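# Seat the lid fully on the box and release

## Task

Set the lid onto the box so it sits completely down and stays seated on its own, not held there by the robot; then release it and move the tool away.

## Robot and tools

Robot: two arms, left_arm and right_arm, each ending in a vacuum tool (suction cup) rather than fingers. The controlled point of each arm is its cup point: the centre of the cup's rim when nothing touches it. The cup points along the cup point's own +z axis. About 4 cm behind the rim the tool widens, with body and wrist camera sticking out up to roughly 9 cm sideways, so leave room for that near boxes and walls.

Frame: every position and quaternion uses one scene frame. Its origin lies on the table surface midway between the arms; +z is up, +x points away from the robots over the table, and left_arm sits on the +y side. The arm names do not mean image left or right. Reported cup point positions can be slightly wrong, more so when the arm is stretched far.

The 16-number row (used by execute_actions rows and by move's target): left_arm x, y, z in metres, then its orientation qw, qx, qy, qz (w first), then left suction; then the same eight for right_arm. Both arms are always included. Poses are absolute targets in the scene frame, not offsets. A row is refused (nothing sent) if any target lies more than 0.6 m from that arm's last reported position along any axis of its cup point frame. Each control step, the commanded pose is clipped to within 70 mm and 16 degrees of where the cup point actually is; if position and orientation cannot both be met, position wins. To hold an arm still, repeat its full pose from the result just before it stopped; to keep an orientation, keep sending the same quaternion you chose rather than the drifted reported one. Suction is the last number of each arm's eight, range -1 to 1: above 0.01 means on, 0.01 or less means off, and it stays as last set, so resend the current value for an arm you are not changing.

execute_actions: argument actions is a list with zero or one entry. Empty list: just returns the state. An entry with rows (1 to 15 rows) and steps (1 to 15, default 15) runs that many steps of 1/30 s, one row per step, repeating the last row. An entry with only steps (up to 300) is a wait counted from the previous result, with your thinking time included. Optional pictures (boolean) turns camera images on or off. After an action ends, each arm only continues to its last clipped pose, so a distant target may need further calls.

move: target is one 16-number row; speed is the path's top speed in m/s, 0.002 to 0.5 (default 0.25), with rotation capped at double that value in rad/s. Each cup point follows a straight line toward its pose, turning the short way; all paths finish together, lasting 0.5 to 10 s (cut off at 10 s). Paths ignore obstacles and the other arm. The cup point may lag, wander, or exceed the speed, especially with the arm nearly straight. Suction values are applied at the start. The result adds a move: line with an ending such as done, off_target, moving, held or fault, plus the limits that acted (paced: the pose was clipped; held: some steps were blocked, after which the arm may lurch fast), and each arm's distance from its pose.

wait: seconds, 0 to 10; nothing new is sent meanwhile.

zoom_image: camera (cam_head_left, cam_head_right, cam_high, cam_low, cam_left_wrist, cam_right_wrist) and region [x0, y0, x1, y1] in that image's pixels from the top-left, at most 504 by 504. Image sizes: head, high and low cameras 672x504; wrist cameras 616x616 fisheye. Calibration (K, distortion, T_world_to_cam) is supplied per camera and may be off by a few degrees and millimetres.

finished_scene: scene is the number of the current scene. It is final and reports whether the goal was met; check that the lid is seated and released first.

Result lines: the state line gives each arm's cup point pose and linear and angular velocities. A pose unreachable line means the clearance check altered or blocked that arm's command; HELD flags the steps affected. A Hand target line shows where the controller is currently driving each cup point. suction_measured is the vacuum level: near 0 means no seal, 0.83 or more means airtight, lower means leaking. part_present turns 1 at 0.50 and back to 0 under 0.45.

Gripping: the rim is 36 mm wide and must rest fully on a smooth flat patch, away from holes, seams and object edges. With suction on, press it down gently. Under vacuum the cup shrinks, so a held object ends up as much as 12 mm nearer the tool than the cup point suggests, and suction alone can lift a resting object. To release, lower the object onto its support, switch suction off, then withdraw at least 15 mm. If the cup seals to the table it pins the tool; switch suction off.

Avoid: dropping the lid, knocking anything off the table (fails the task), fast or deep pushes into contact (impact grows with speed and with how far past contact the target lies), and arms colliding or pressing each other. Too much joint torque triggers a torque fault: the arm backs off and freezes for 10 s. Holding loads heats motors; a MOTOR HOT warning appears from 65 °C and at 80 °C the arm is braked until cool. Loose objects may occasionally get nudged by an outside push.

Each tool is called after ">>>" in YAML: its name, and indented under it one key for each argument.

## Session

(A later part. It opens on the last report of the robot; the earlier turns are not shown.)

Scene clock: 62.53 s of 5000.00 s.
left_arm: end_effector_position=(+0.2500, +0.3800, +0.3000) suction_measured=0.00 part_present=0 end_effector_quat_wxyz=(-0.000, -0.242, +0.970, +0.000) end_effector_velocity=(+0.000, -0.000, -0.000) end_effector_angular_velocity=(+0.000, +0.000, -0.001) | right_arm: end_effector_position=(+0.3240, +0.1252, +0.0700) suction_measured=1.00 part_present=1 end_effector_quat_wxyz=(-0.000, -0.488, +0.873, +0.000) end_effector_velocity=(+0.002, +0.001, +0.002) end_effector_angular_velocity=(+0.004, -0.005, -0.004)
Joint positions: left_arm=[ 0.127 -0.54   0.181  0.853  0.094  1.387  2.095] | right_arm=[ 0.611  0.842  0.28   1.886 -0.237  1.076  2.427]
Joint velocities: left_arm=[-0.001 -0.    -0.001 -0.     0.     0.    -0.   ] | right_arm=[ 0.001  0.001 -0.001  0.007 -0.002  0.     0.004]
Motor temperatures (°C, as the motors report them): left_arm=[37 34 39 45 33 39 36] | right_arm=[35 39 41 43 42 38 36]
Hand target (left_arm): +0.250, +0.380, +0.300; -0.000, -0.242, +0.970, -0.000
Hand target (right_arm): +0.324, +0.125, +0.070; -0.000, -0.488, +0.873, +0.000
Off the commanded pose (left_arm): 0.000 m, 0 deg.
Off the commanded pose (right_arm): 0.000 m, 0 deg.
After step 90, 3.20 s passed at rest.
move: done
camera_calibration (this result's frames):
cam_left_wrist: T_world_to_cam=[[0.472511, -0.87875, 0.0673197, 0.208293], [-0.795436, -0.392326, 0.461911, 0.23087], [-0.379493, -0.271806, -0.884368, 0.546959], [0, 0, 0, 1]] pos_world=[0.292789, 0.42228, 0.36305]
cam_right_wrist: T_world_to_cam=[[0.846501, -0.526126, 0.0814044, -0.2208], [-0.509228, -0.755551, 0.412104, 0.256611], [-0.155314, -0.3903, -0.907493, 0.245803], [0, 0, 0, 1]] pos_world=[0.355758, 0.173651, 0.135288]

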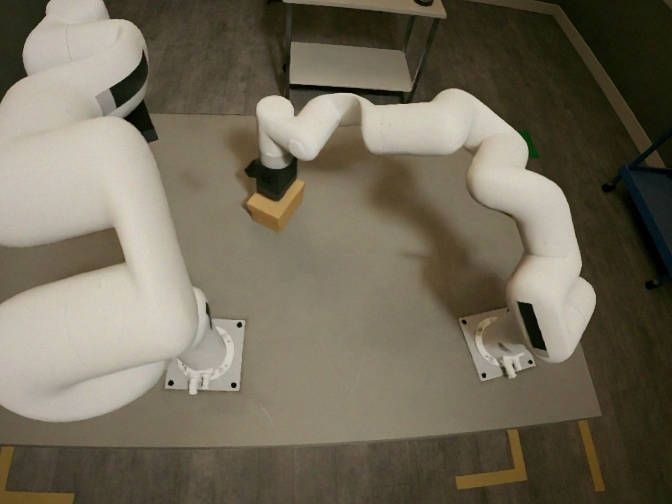

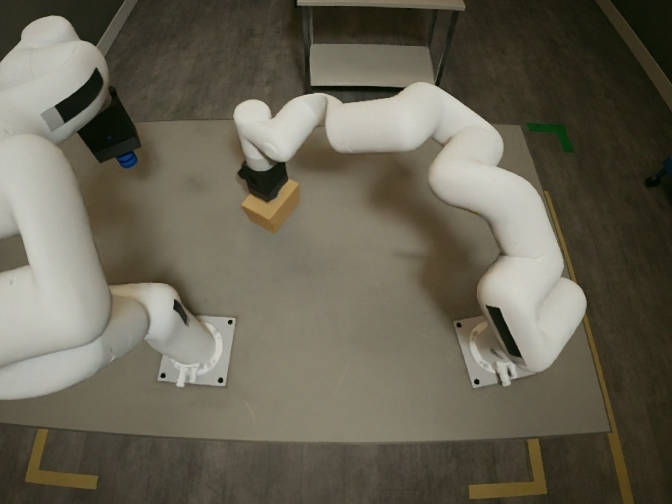

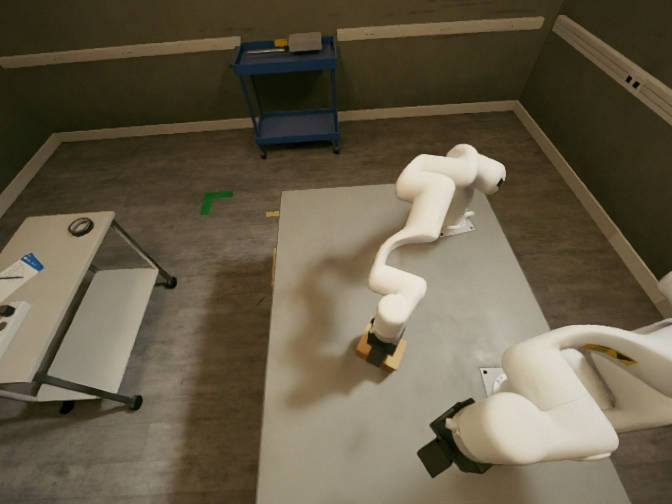

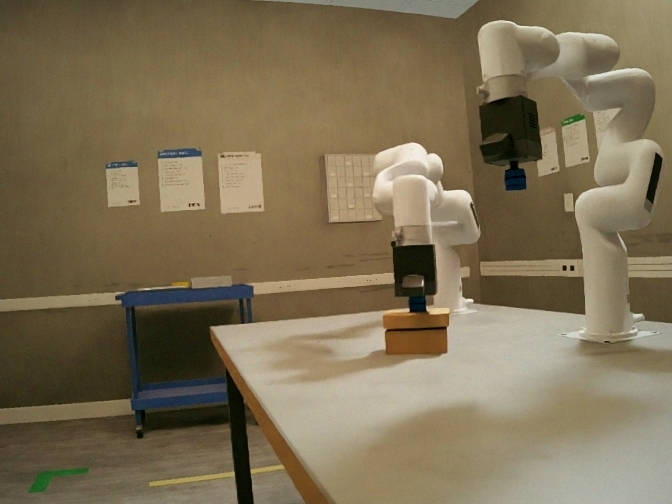

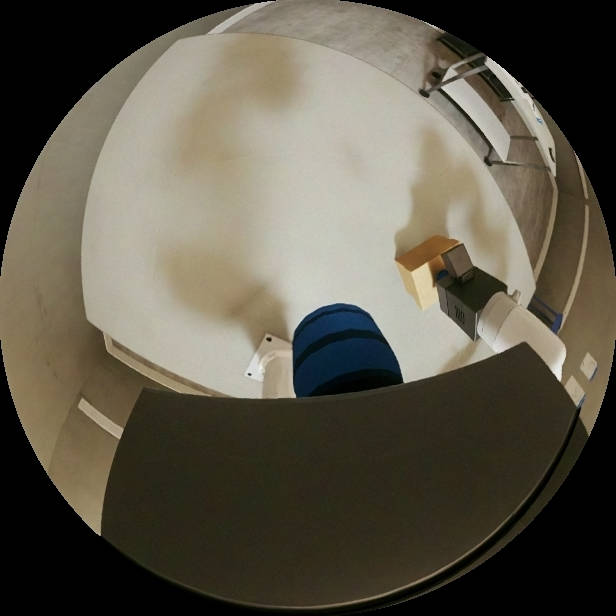

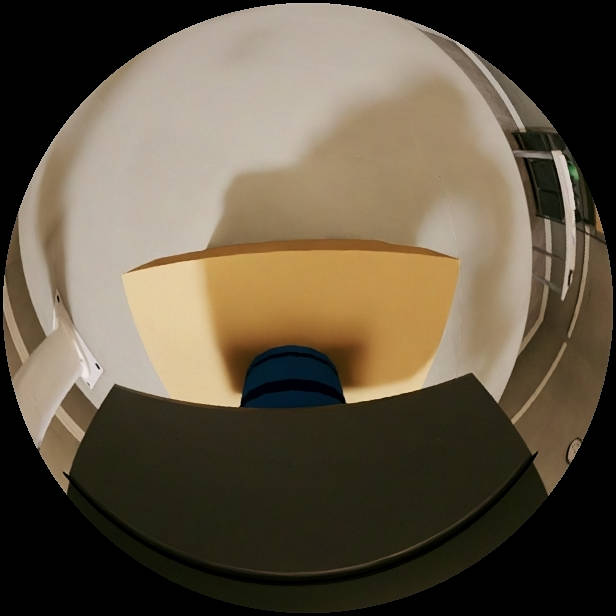

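>>> move:
  target: [0.25,0.38,0.3,0,-0.242,0.970,0,0, 0.323,0.1242,0.069,0,-0.491,0.8712,0,1]
  speed: 0.02

>>> move:
  target: [0.25,0.38,0.3,0,-0.242,0.970,0,0, 0.323,0.1242,0.043,0,-0.491,0.8712,0,1]
  speed: 0.02

>>> zoom_image:
  camera: "cam_low"
  region: [350, 270, 490, 370]

Scene clock: 69.00 s of 5000.00 s.
left_arm: end_effector_position=(+0.2500, +0.3800, +0.3000) suction_measured=0.00 part_present=0 end_effector_quat_wxyz=(+0.000, -0.242, +0.970, +0.000) end_effector_velocity=(+0.000, +0.000, +0.000) end_effector_angular_velocity=(+0.000, -0.001, -0.000) | right_arm: end_effector_position=(+0.3230, +0.1242, +0.0690) suction_measured=1.00 part_present=1 end_effector_quat_wxyz=(-0.000, -0.491, +0.871, -0.000) end_effector_velocity=(-0.000, -0.000, -0.000) end_effector_angular_velocity=(-0.000, -0.000, +0.002)
Joint positions: left_arm=[ 0.127 -0.54   0.181  0.853  0.094  1.387  2.095] | right_arm=[ 0.609  0.838  0.282  1.876 -0.238  1.07   2.422]
Joint velocities: left_arm=[ 0.  0. -0.  0. -0. -0.  0.] | right_arm=[-0.001 -0.001  0.    -0.003 -0.    -0.002 -0.002]
Motor temperatures (°C, as the motors report them): left_arm=[37 34 39 45 33 39 36] | right_arm=[35 40 41 43 42 38 36]
Hand target (left_arm): +0.250, +0.380, +0.300; -0.000, -0.242, +0.970, -0.000
Hand target (right_arm): +0.323, +0.124, +0.069; +0.000, -0.491, +0.871, -0.000
Off the commanded pose (left_arm): 0.000 m, 0 deg.
Off the commanded pose (right_arm): 0.000 m, 0 deg.
After step 90, 2.77 s passed at rest.
move: done
camera_calibration (this result's frames):
cam_left_wrist: T_world_to_cam=[[0.472511, -0.87875, 0.0673198, 0.208292], [-0.795436, -0.392326, 0.461911, 0.23087], [-0.379493, -0.271806, -0.884368, 0.546959], [0, 0, 0, 1]] pos_world=[0.292789, 0.422281, 0.36305]
cam_right_wrist: T_world_to_cam=[[0.850023, -0.520408, 0.0814669, -0.222295], [-0.504153, -0.758966, 0.412068, 0.254599], [-0.152613, -0.391339, -0.907504, 0.243593], [0, 0, 0, 1]] pos_world=[0.354488, 0.172875, 0.134259]

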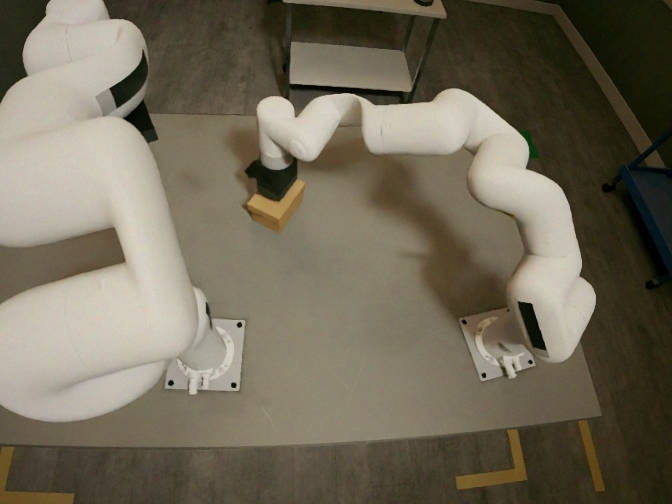

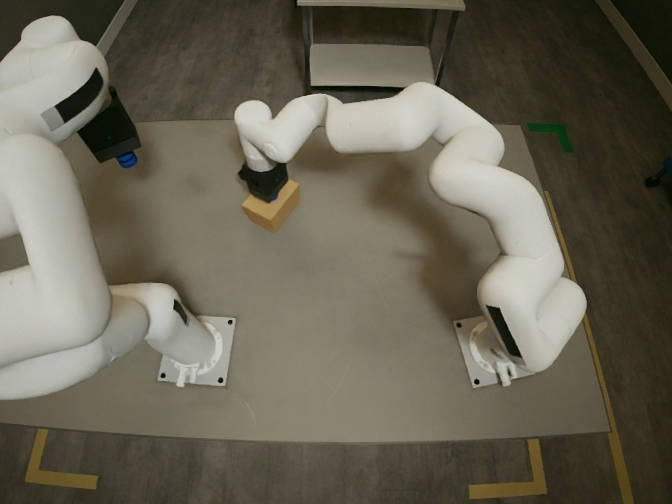

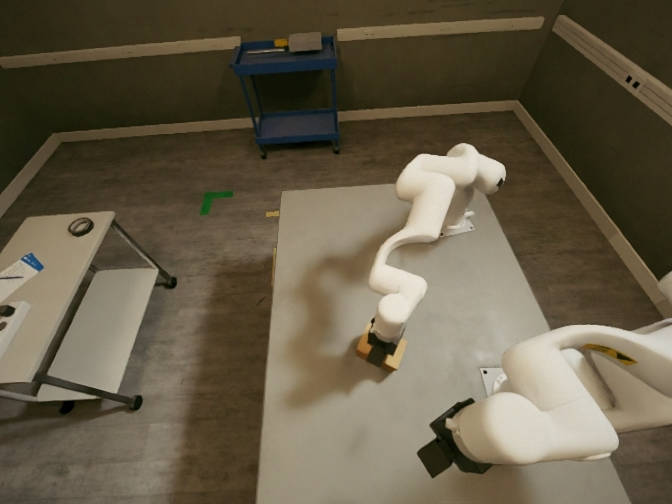

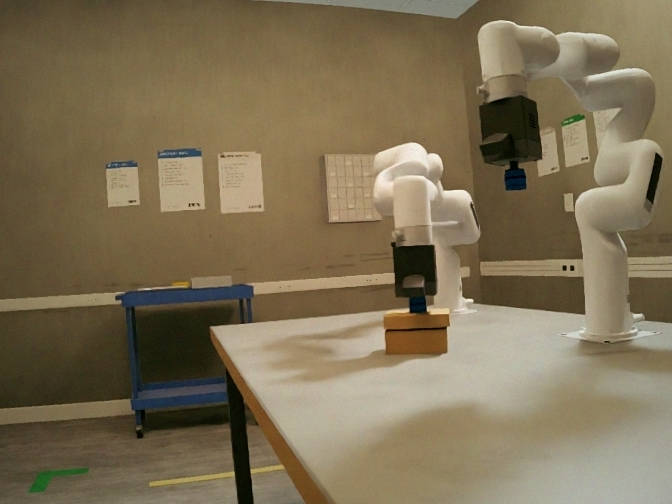

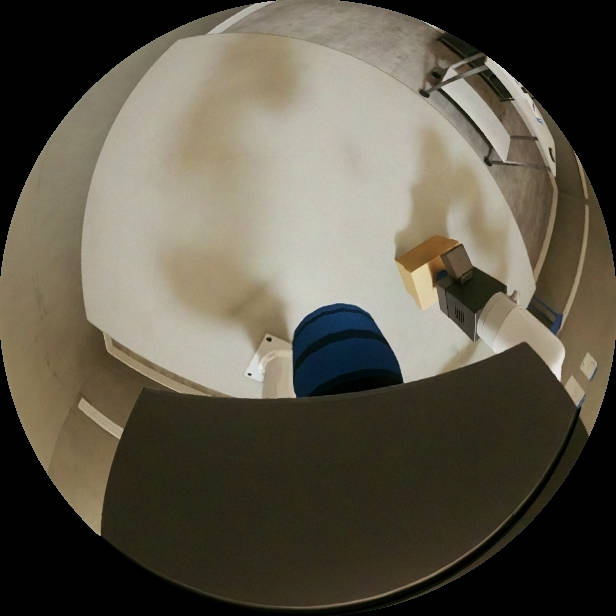

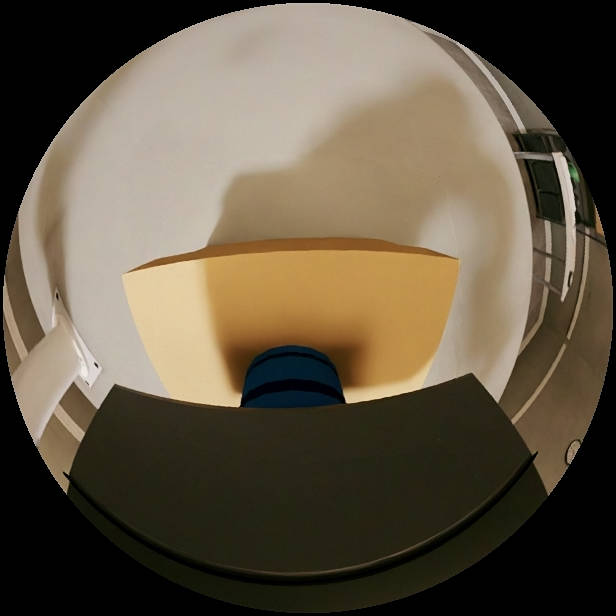

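Scene clock: 70.53 s of 5000.00 s.
left_arm: end_effector_position=(+0.2500, +0.3800, +0.3000) suction_measured=0.00 part_present=0 end_effector_quat_wxyz=(-0.000, -0.242, +0.970, +0.000) end_effector_velocity=(+0.000, +0.000, -0.000) end_effector_angular_velocity=(+0.000, -0.000, +0.000) | right_arm: end_effector_position=(+0.3251, +0.1263, +0.0493) suction_measured=1.00 part_present=1 end_effector_quat_wxyz=(+0.005, -0.491, +0.871, +0.002) end_effector_velocity=(-0.001, -0.000, -0.001) end_effector_angular_velocity=(+0.002, -0.004, +0.003)
Joint positions: left_arm=[ 0.127 -0.54   0.181  0.853  0.094  1.387  2.095] | right_arm=[ 0.61   0.866  0.276  1.864 -0.248  1.02   2.428]
Joint velocities: left_arm=[-0.    -0.     0.001 -0.     0.001 -0.001 -0.   ] | right_arm=[ 0.001 -0.006 -0.002 -0.014 -0.001 -0.012  0.   ]
Motor temperatures (°C, as the motors report them): left_arm=[37 34 39 45 33 39 36] | right_arm=[35 40 41 43 42 38 36]
Hand target (left_arm): +0.250, +0.380, +0.300; -0.000, -0.242, +0.970, -0.000
Hand target (right_arm): +0.323, +0.124, +0.043; +0.000, -0.491, +0.871, -0.000
Off the commanded pose (left_arm): 0.000 m, 0 deg.
Off the commanded pose (right_arm): 0.007 m, 1 deg.
move: off_target (right_arm)
camera_calibration (this result's frames):
cam_left_wrist: T_world_to_cam=[[0.472511, -0.87875, 0.0673197, 0.208292], [-0.795436, -0.392326, 0.461911, 0.23087], [-0.379493, -0.271806, -0.884368, 0.546959], [0, 0, 0, 1]] pos_world=[0.292789, 0.42228, 0.36305]
cam_right_wrist: T_world_to_cam=[[0.849063, -0.521732, 0.0829911, -0.220932], [-0.507552, -0.762019, 0.402142, 0.267331], [-0.146569, -0.383566, -0.911808, 0.22415], [0, 0, 0, 1]] pos_world=[0.356123, 0.17442, 0.115212]

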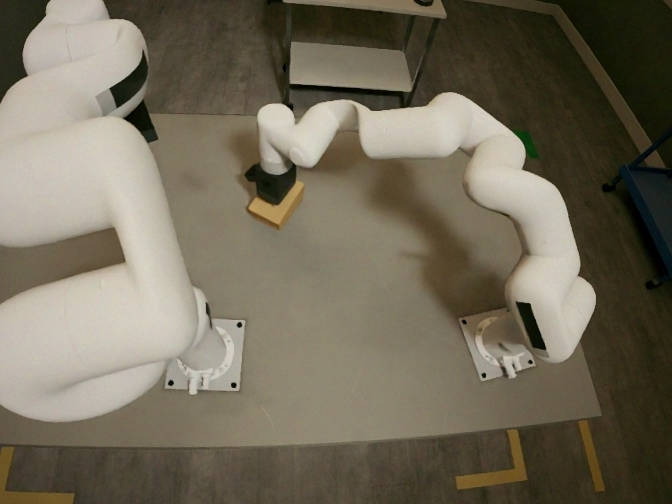

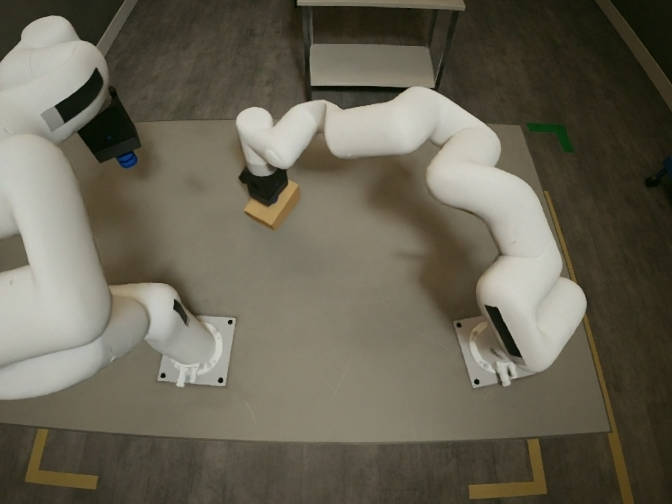

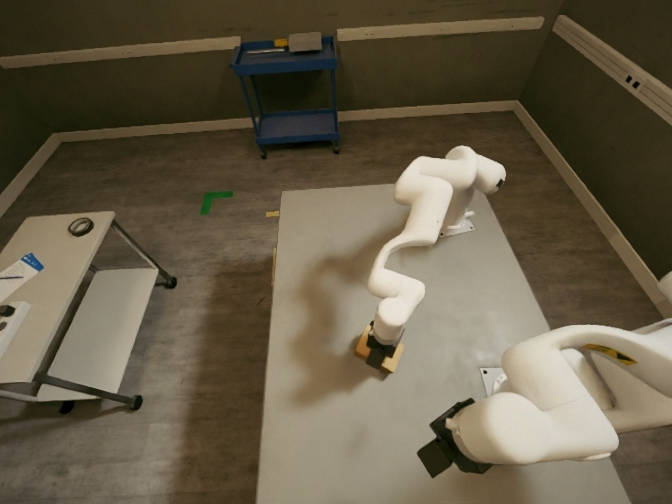

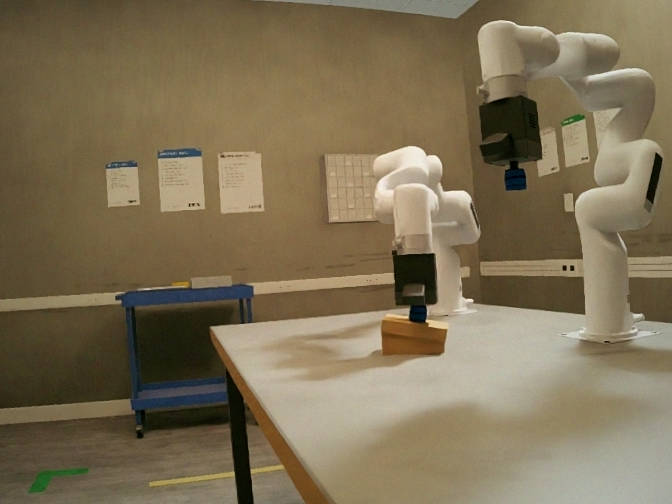

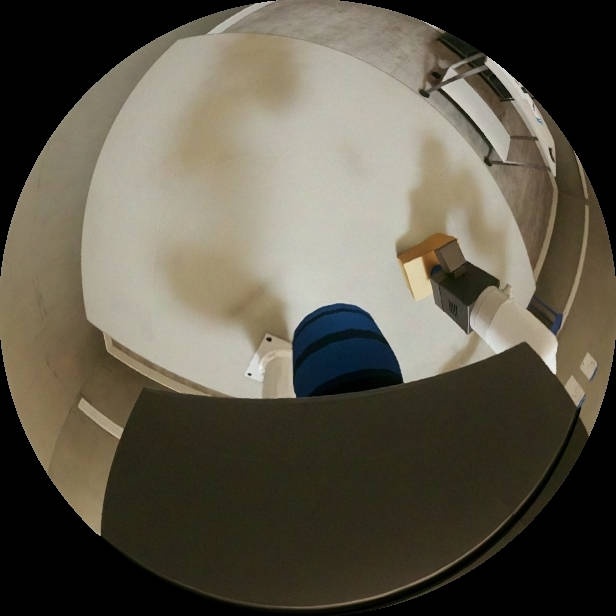

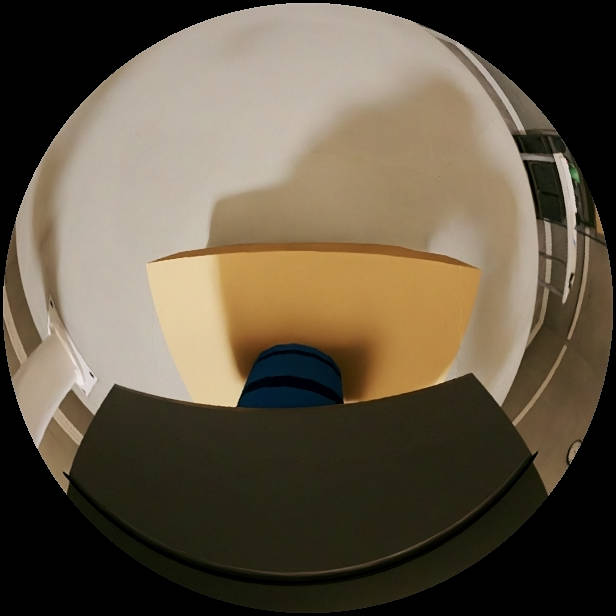

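Region (350, 270, 490, 370) of cam_low's 672x504 image, scaled by 3.600, with more detail than that image has; it fills the top 360 rows of this view, and the rest is white.

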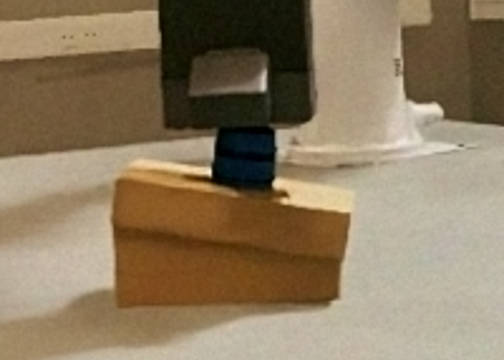

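Caught on one end. Lift and re-align.

>>> move:
  target: [0.25,0.38,0.3,0,-0.242,0.970,0,0, 0.323,0.1242,0.078,0,-0.491,0.8712,0,1]
  speed: 0.03

>>> zoom_image:
  camera: "cam_right_wrist"
  region: [110, 170, 470, 300]

>>> zoom_image:
  camera: "cam_low"
  region: [350, 270, 490, 370]

>>> zoom_image:
  camera: "cam_head_right"
  region: [220, 150, 340, 250]

Scene clock: 76.70 s of 5000.00 s.
left_arm: end_effector_position=(+0.2500, +0.3800, +0.3000) suction_measured=0.00 part_present=0 end_effector_quat_wxyz=(+0.000, -0.242, +0.970, -0.000) end_effector_velocity=(+0.000, +0.000, +0.000) end_effector_angular_velocity=(-0.001, -0.001, +0.001) | right_arm: end_effector_position=(+0.3229, +0.1241, +0.0777) suction_measured=1.00 part_present=1 end_effector_quat_wxyz=(-0.000, -0.491, +0.871, -0.000) end_effector_velocity=(+0.000, +0.000, +0.001) end_effector_angular_velocity=(+0.000, -0.000, -0.001)
Joint positions: left_arm=[ 0.127 -0.54   0.181  0.853  0.094  1.387  2.095] | right_arm=[ 0.609  0.827  0.283  1.882 -0.234  1.087  2.42 ]
Joint velocities: left_arm=[ 0.    -0.     0.001  0.    -0.001 -0.001 -0.   ] | right_arm=[-0.    -0.001  0.001  0.001 -0.001  0.001  0.001]
Motor temperatures (°C, as the motors report them): left_arm=[37 34 39 45 33 39 36] | right_arm=[35 39 41 42 42 38 36]
Hand target (left_arm): +0.250, +0.380, +0.300; -0.000, -0.242, +0.970, +0.000
Hand target (right_arm): +0.323, +0.124, +0.078; -0.000, -0.491, +0.871, +0.000
Off the commanded pose (left_arm): 0.000 m, 0 deg.
Off the commanded pose (right_arm): 0.000 m, 0 deg.
After step 90, 1.87 s passed at rest.
move: done
camera_calibration (this result's frames):
cam_left_wrist: T_world_to_cam=[[0.472511, -0.87875, 0.0673199, 0.208292], [-0.795436, -0.392326, 0.461911, 0.23087], [-0.379493, -0.271806, -0.884368, 0.546959], [0, 0, 0, 1]] pos_world=[0.292789, 0.42228, 0.36305]
cam_right_wrist: T_world_to_cam=[[0.850266, -0.520032, 0.081332, -0.223054], [-0.503698, -0.75905, 0.412469, 0.250736], [-0.152762, -0.391675, -0.907334, 0.251471], [0, 0, 0, 1]] pos_world=[0.354366, 0.17282, 0.142889]

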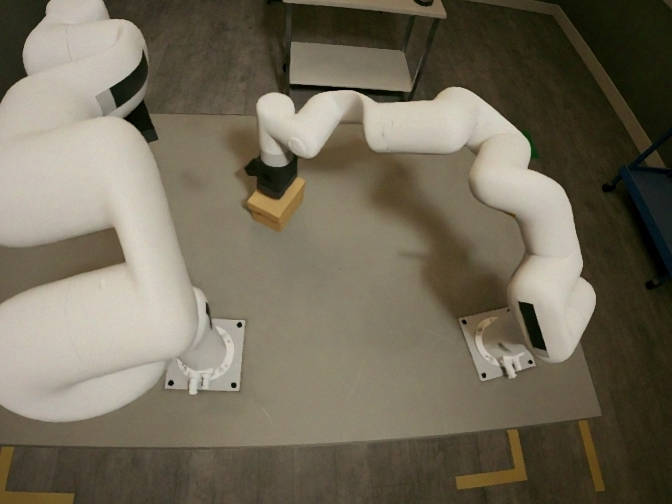

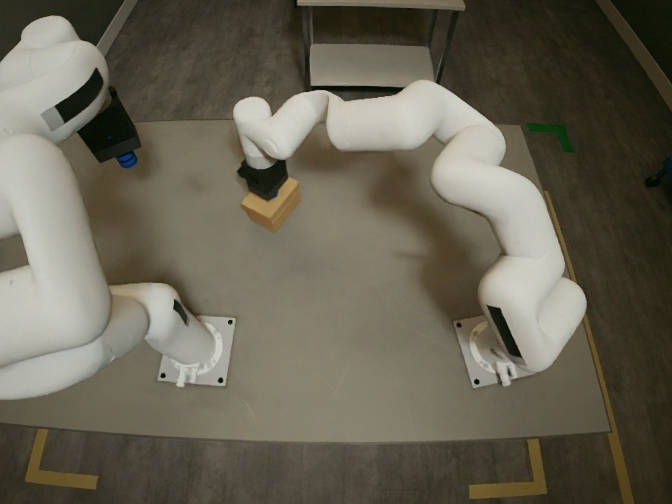

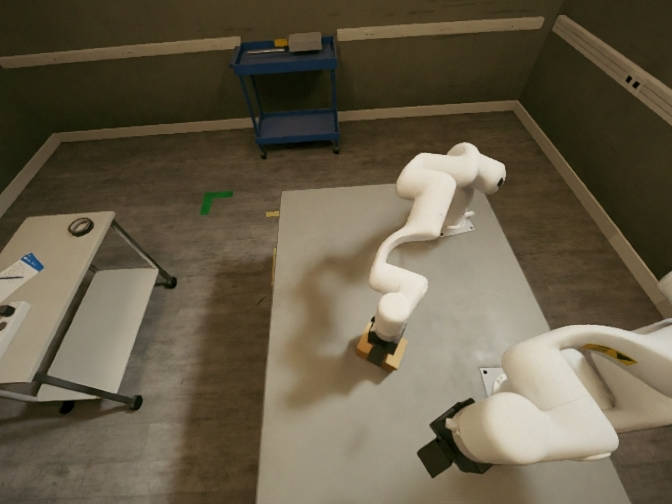

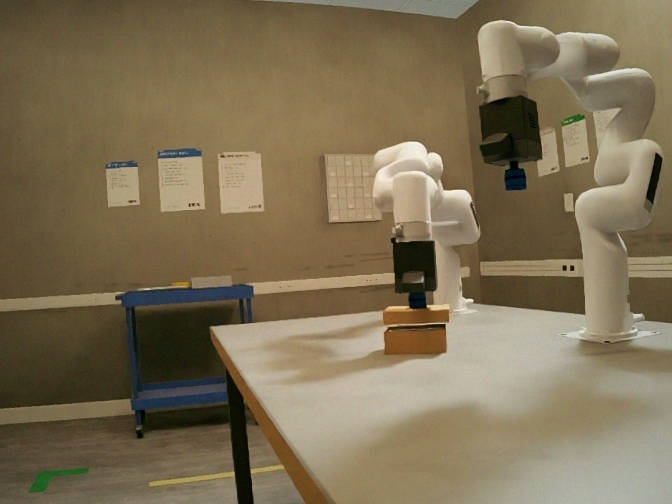

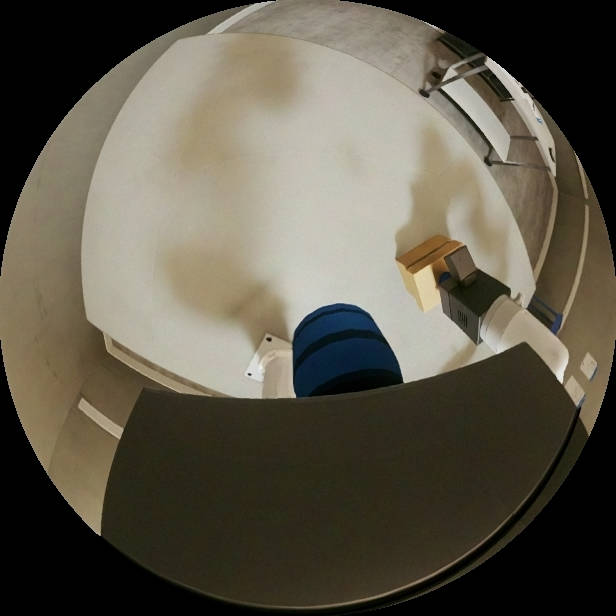

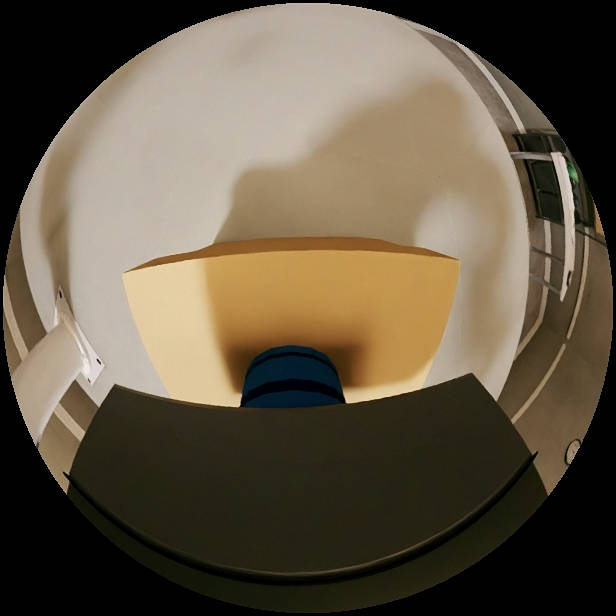

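Region (110, 170, 470, 300) of cam_right_wrist's 616x616 image, scaled by 1.400, with more detail than that image has; it fills the top 182 rows of this view, and the rest is white.

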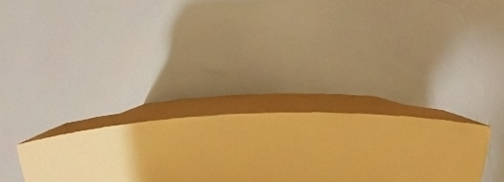

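Region (350, 270, 490, 370) of cam_low's 672x504 image, scaled by 3.600, with more detail than that image has; it fills the top 360 rows of this view, and the rest is white.

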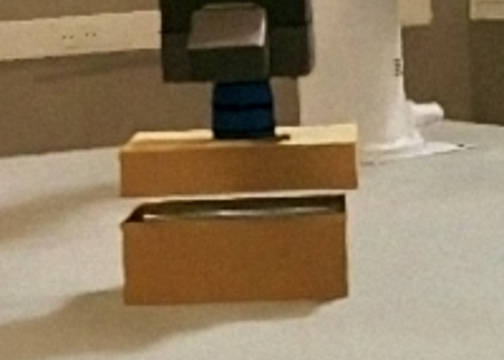

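Region (220, 150, 340, 250) of cam_head_right's 672x504 image, scaled by 4.200, with more detail than that image has.

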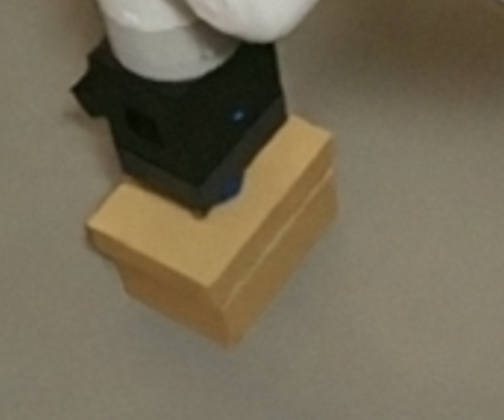

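>>> move:
  target: [0.25,0.38,0.3,0,-0.242,0.970,0,0, 0.3247,0.1232,0.078,0,-0.503,0.8643,0,1]
  speed: 0.03

>>> zoom_image:
  camera: "cam_right_wrist"
  region: [110, 170, 470, 300]

>>> zoom_image:
  camera: "cam_low"
  region: [350, 270, 490, 370]

>>> zoom_image:
  camera: "cam_head_right"
  region: [220, 150, 340, 250]

Scene clock: 82.87 s of 5000.00 s.
left_arm: end_effector_position=(+0.2500, +0.3800, +0.3000) suction_measured=0.00 part_present=0 end_effector_quat_wxyz=(+0.000, -0.242, +0.970, -0.000) end_effector_velocity=(-0.000, -0.000, -0.000) end_effector_angular_velocity=(-0.000, +0.000, +0.000) | right_arm: end_effector_position=(+0.3247, +0.1232, +0.0780) suction_measured=1.00 part_present=1 end_effector_quat_wxyz=(+0.000, -0.503, +0.864, -0.000) end_effector_velocity=(-0.000, +0.001, +0.000) end_effector_angular_velocity=(+0.002, -0.001, +0.011)
Joint positions: left_arm=[ 0.127 -0.54   0.181  0.853  0.094  1.387  2.095] | right_arm=[ 0.603  0.828  0.288  1.884 -0.238  1.089  2.392]
Joint velocities: left_arm=[ 0.  0. -0.  0. -0.  0. -0.] | right_arm=[-0.001  0.     0.003  0.    -0.002 -0.002 -0.01 ]
Motor temperatures (°C, as the motors report them): left_arm=[37 34 39 46 33 39 36] | right_arm=[35 40 41 42 42 38 36]
Hand target (left_arm): +0.250, +0.380, +0.300; -0.000, -0.242, +0.970, +0.000
Hand target (right_arm): +0.325, +0.123, +0.078; +0.000, -0.503, +0.864, +0.000
Off the commanded pose (left_arm): 0.000 m, 0 deg.
Off the commanded pose (right_arm): 0.000 m, 0 deg.
After step 90, 2.47 s passed at rest.
move: done
camera_calibration (this result's frames):
cam_left_wrist: T_world_to_cam=[[0.472511, -0.87875, 0.0673199, 0.208292], [-0.795436, -0.392326, 0.461911, 0.23087], [-0.379492, -0.271806, -0.884368, 0.546959], [0, 0, 0, 1]] pos_world=[0.292789, 0.422281, 0.36305]
cam_right_wrist: T_world_to_cam=[[0.863856, -0.497106, 0.0814809, -0.232354], [-0.483345, -0.772408, 0.412022, 0.245878], [-0.141882, -0.395311, -0.907523, 0.248611], [0, 0, 0, 1]] pos_world=[0.354837, 0.172692, 0.143245]

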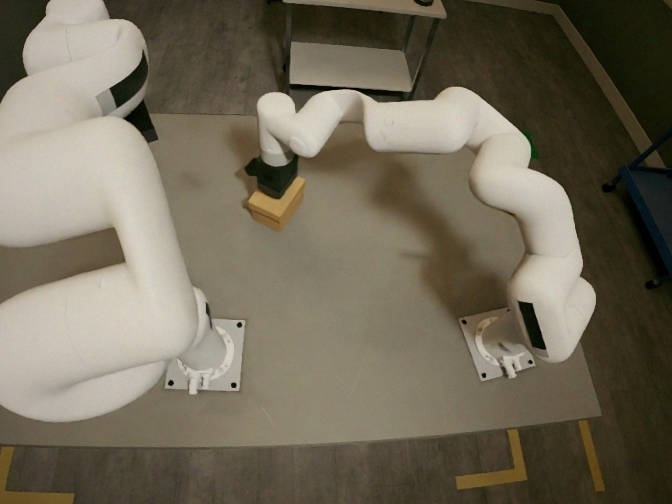

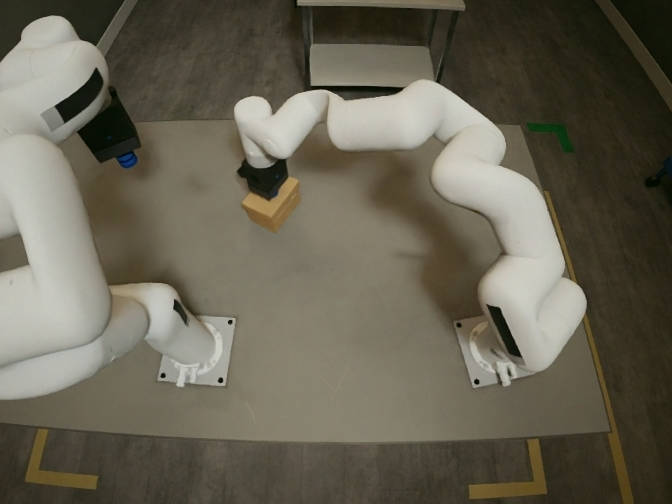

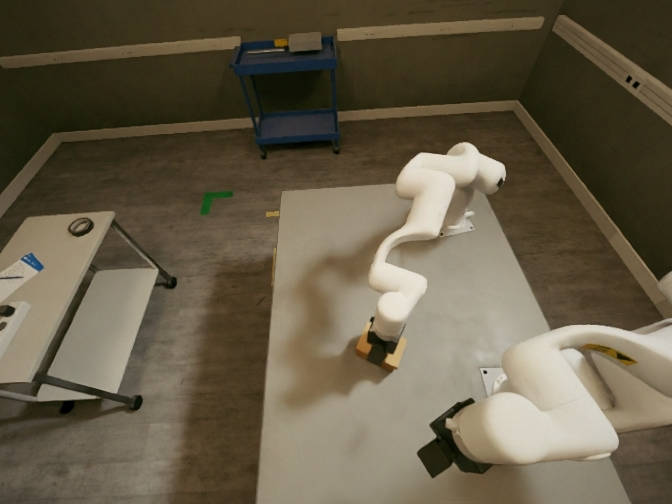

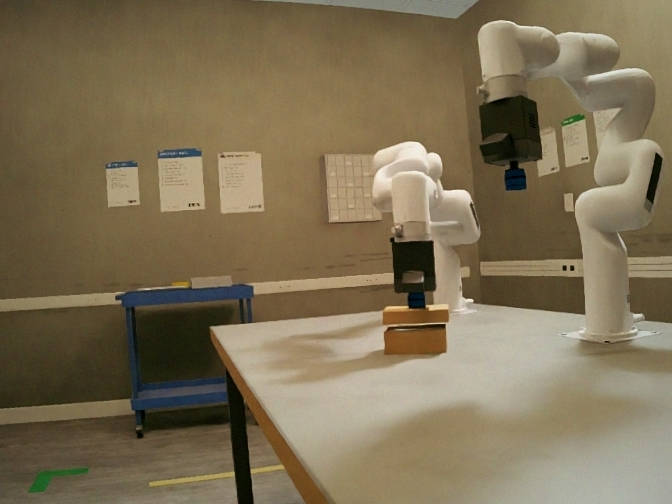

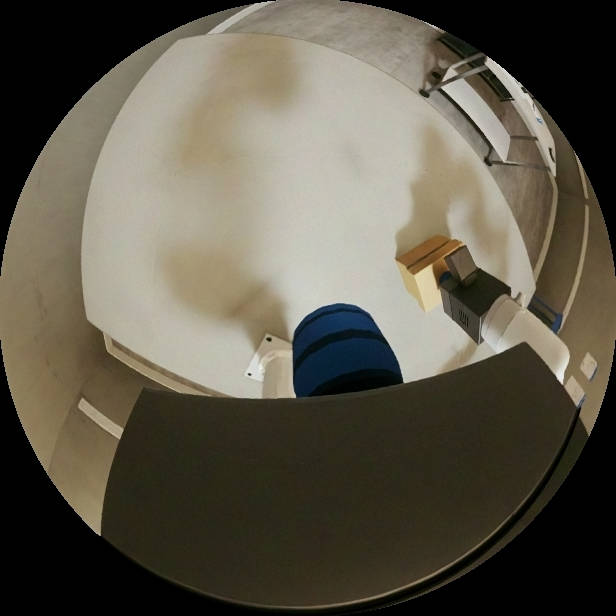

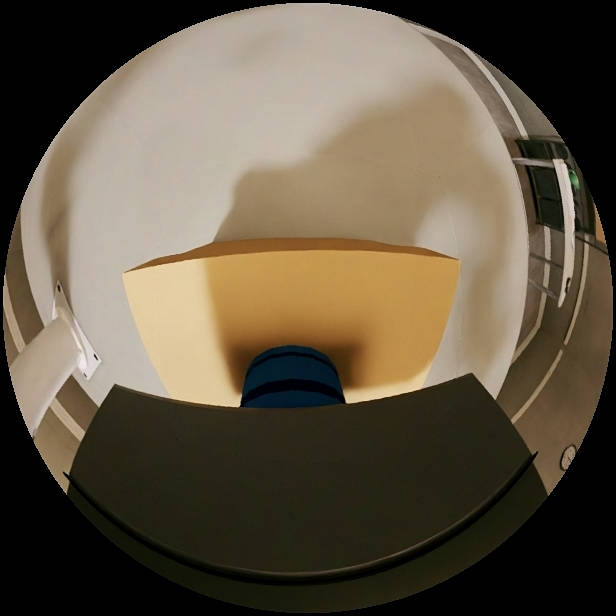

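Region (110, 170, 470, 300) of cam_right_wrist's 616x616 image, scaled by 1.400, with more detail than that image has; it fills the top 182 rows of this view, and the rest is white.

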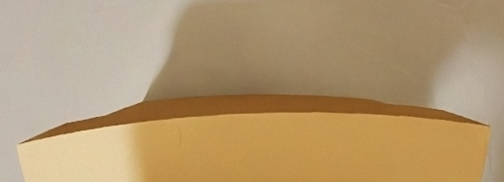

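Region (350, 270, 490, 370) of cam_low's 672x504 image, scaled by 3.600, with more detail than that image has; it fills the top 360 rows of this view, and the rest is white.

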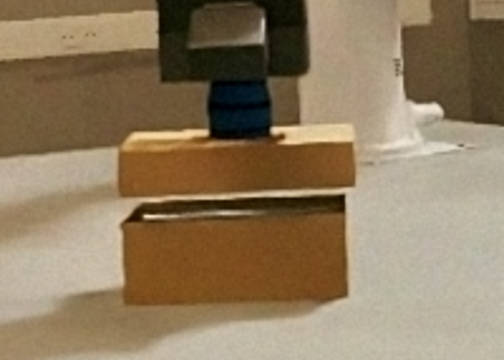

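Region (220, 150, 340, 250) of cam_head_right's 672x504 image, scaled by 4.200, with more detail than that image has.

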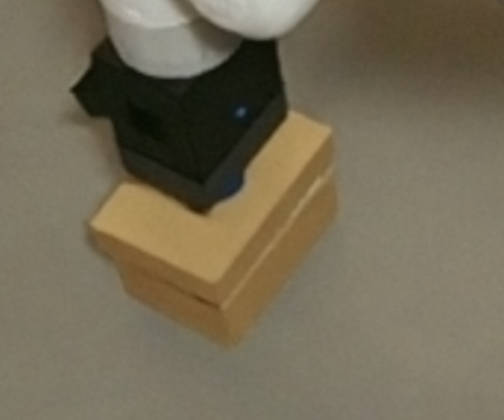

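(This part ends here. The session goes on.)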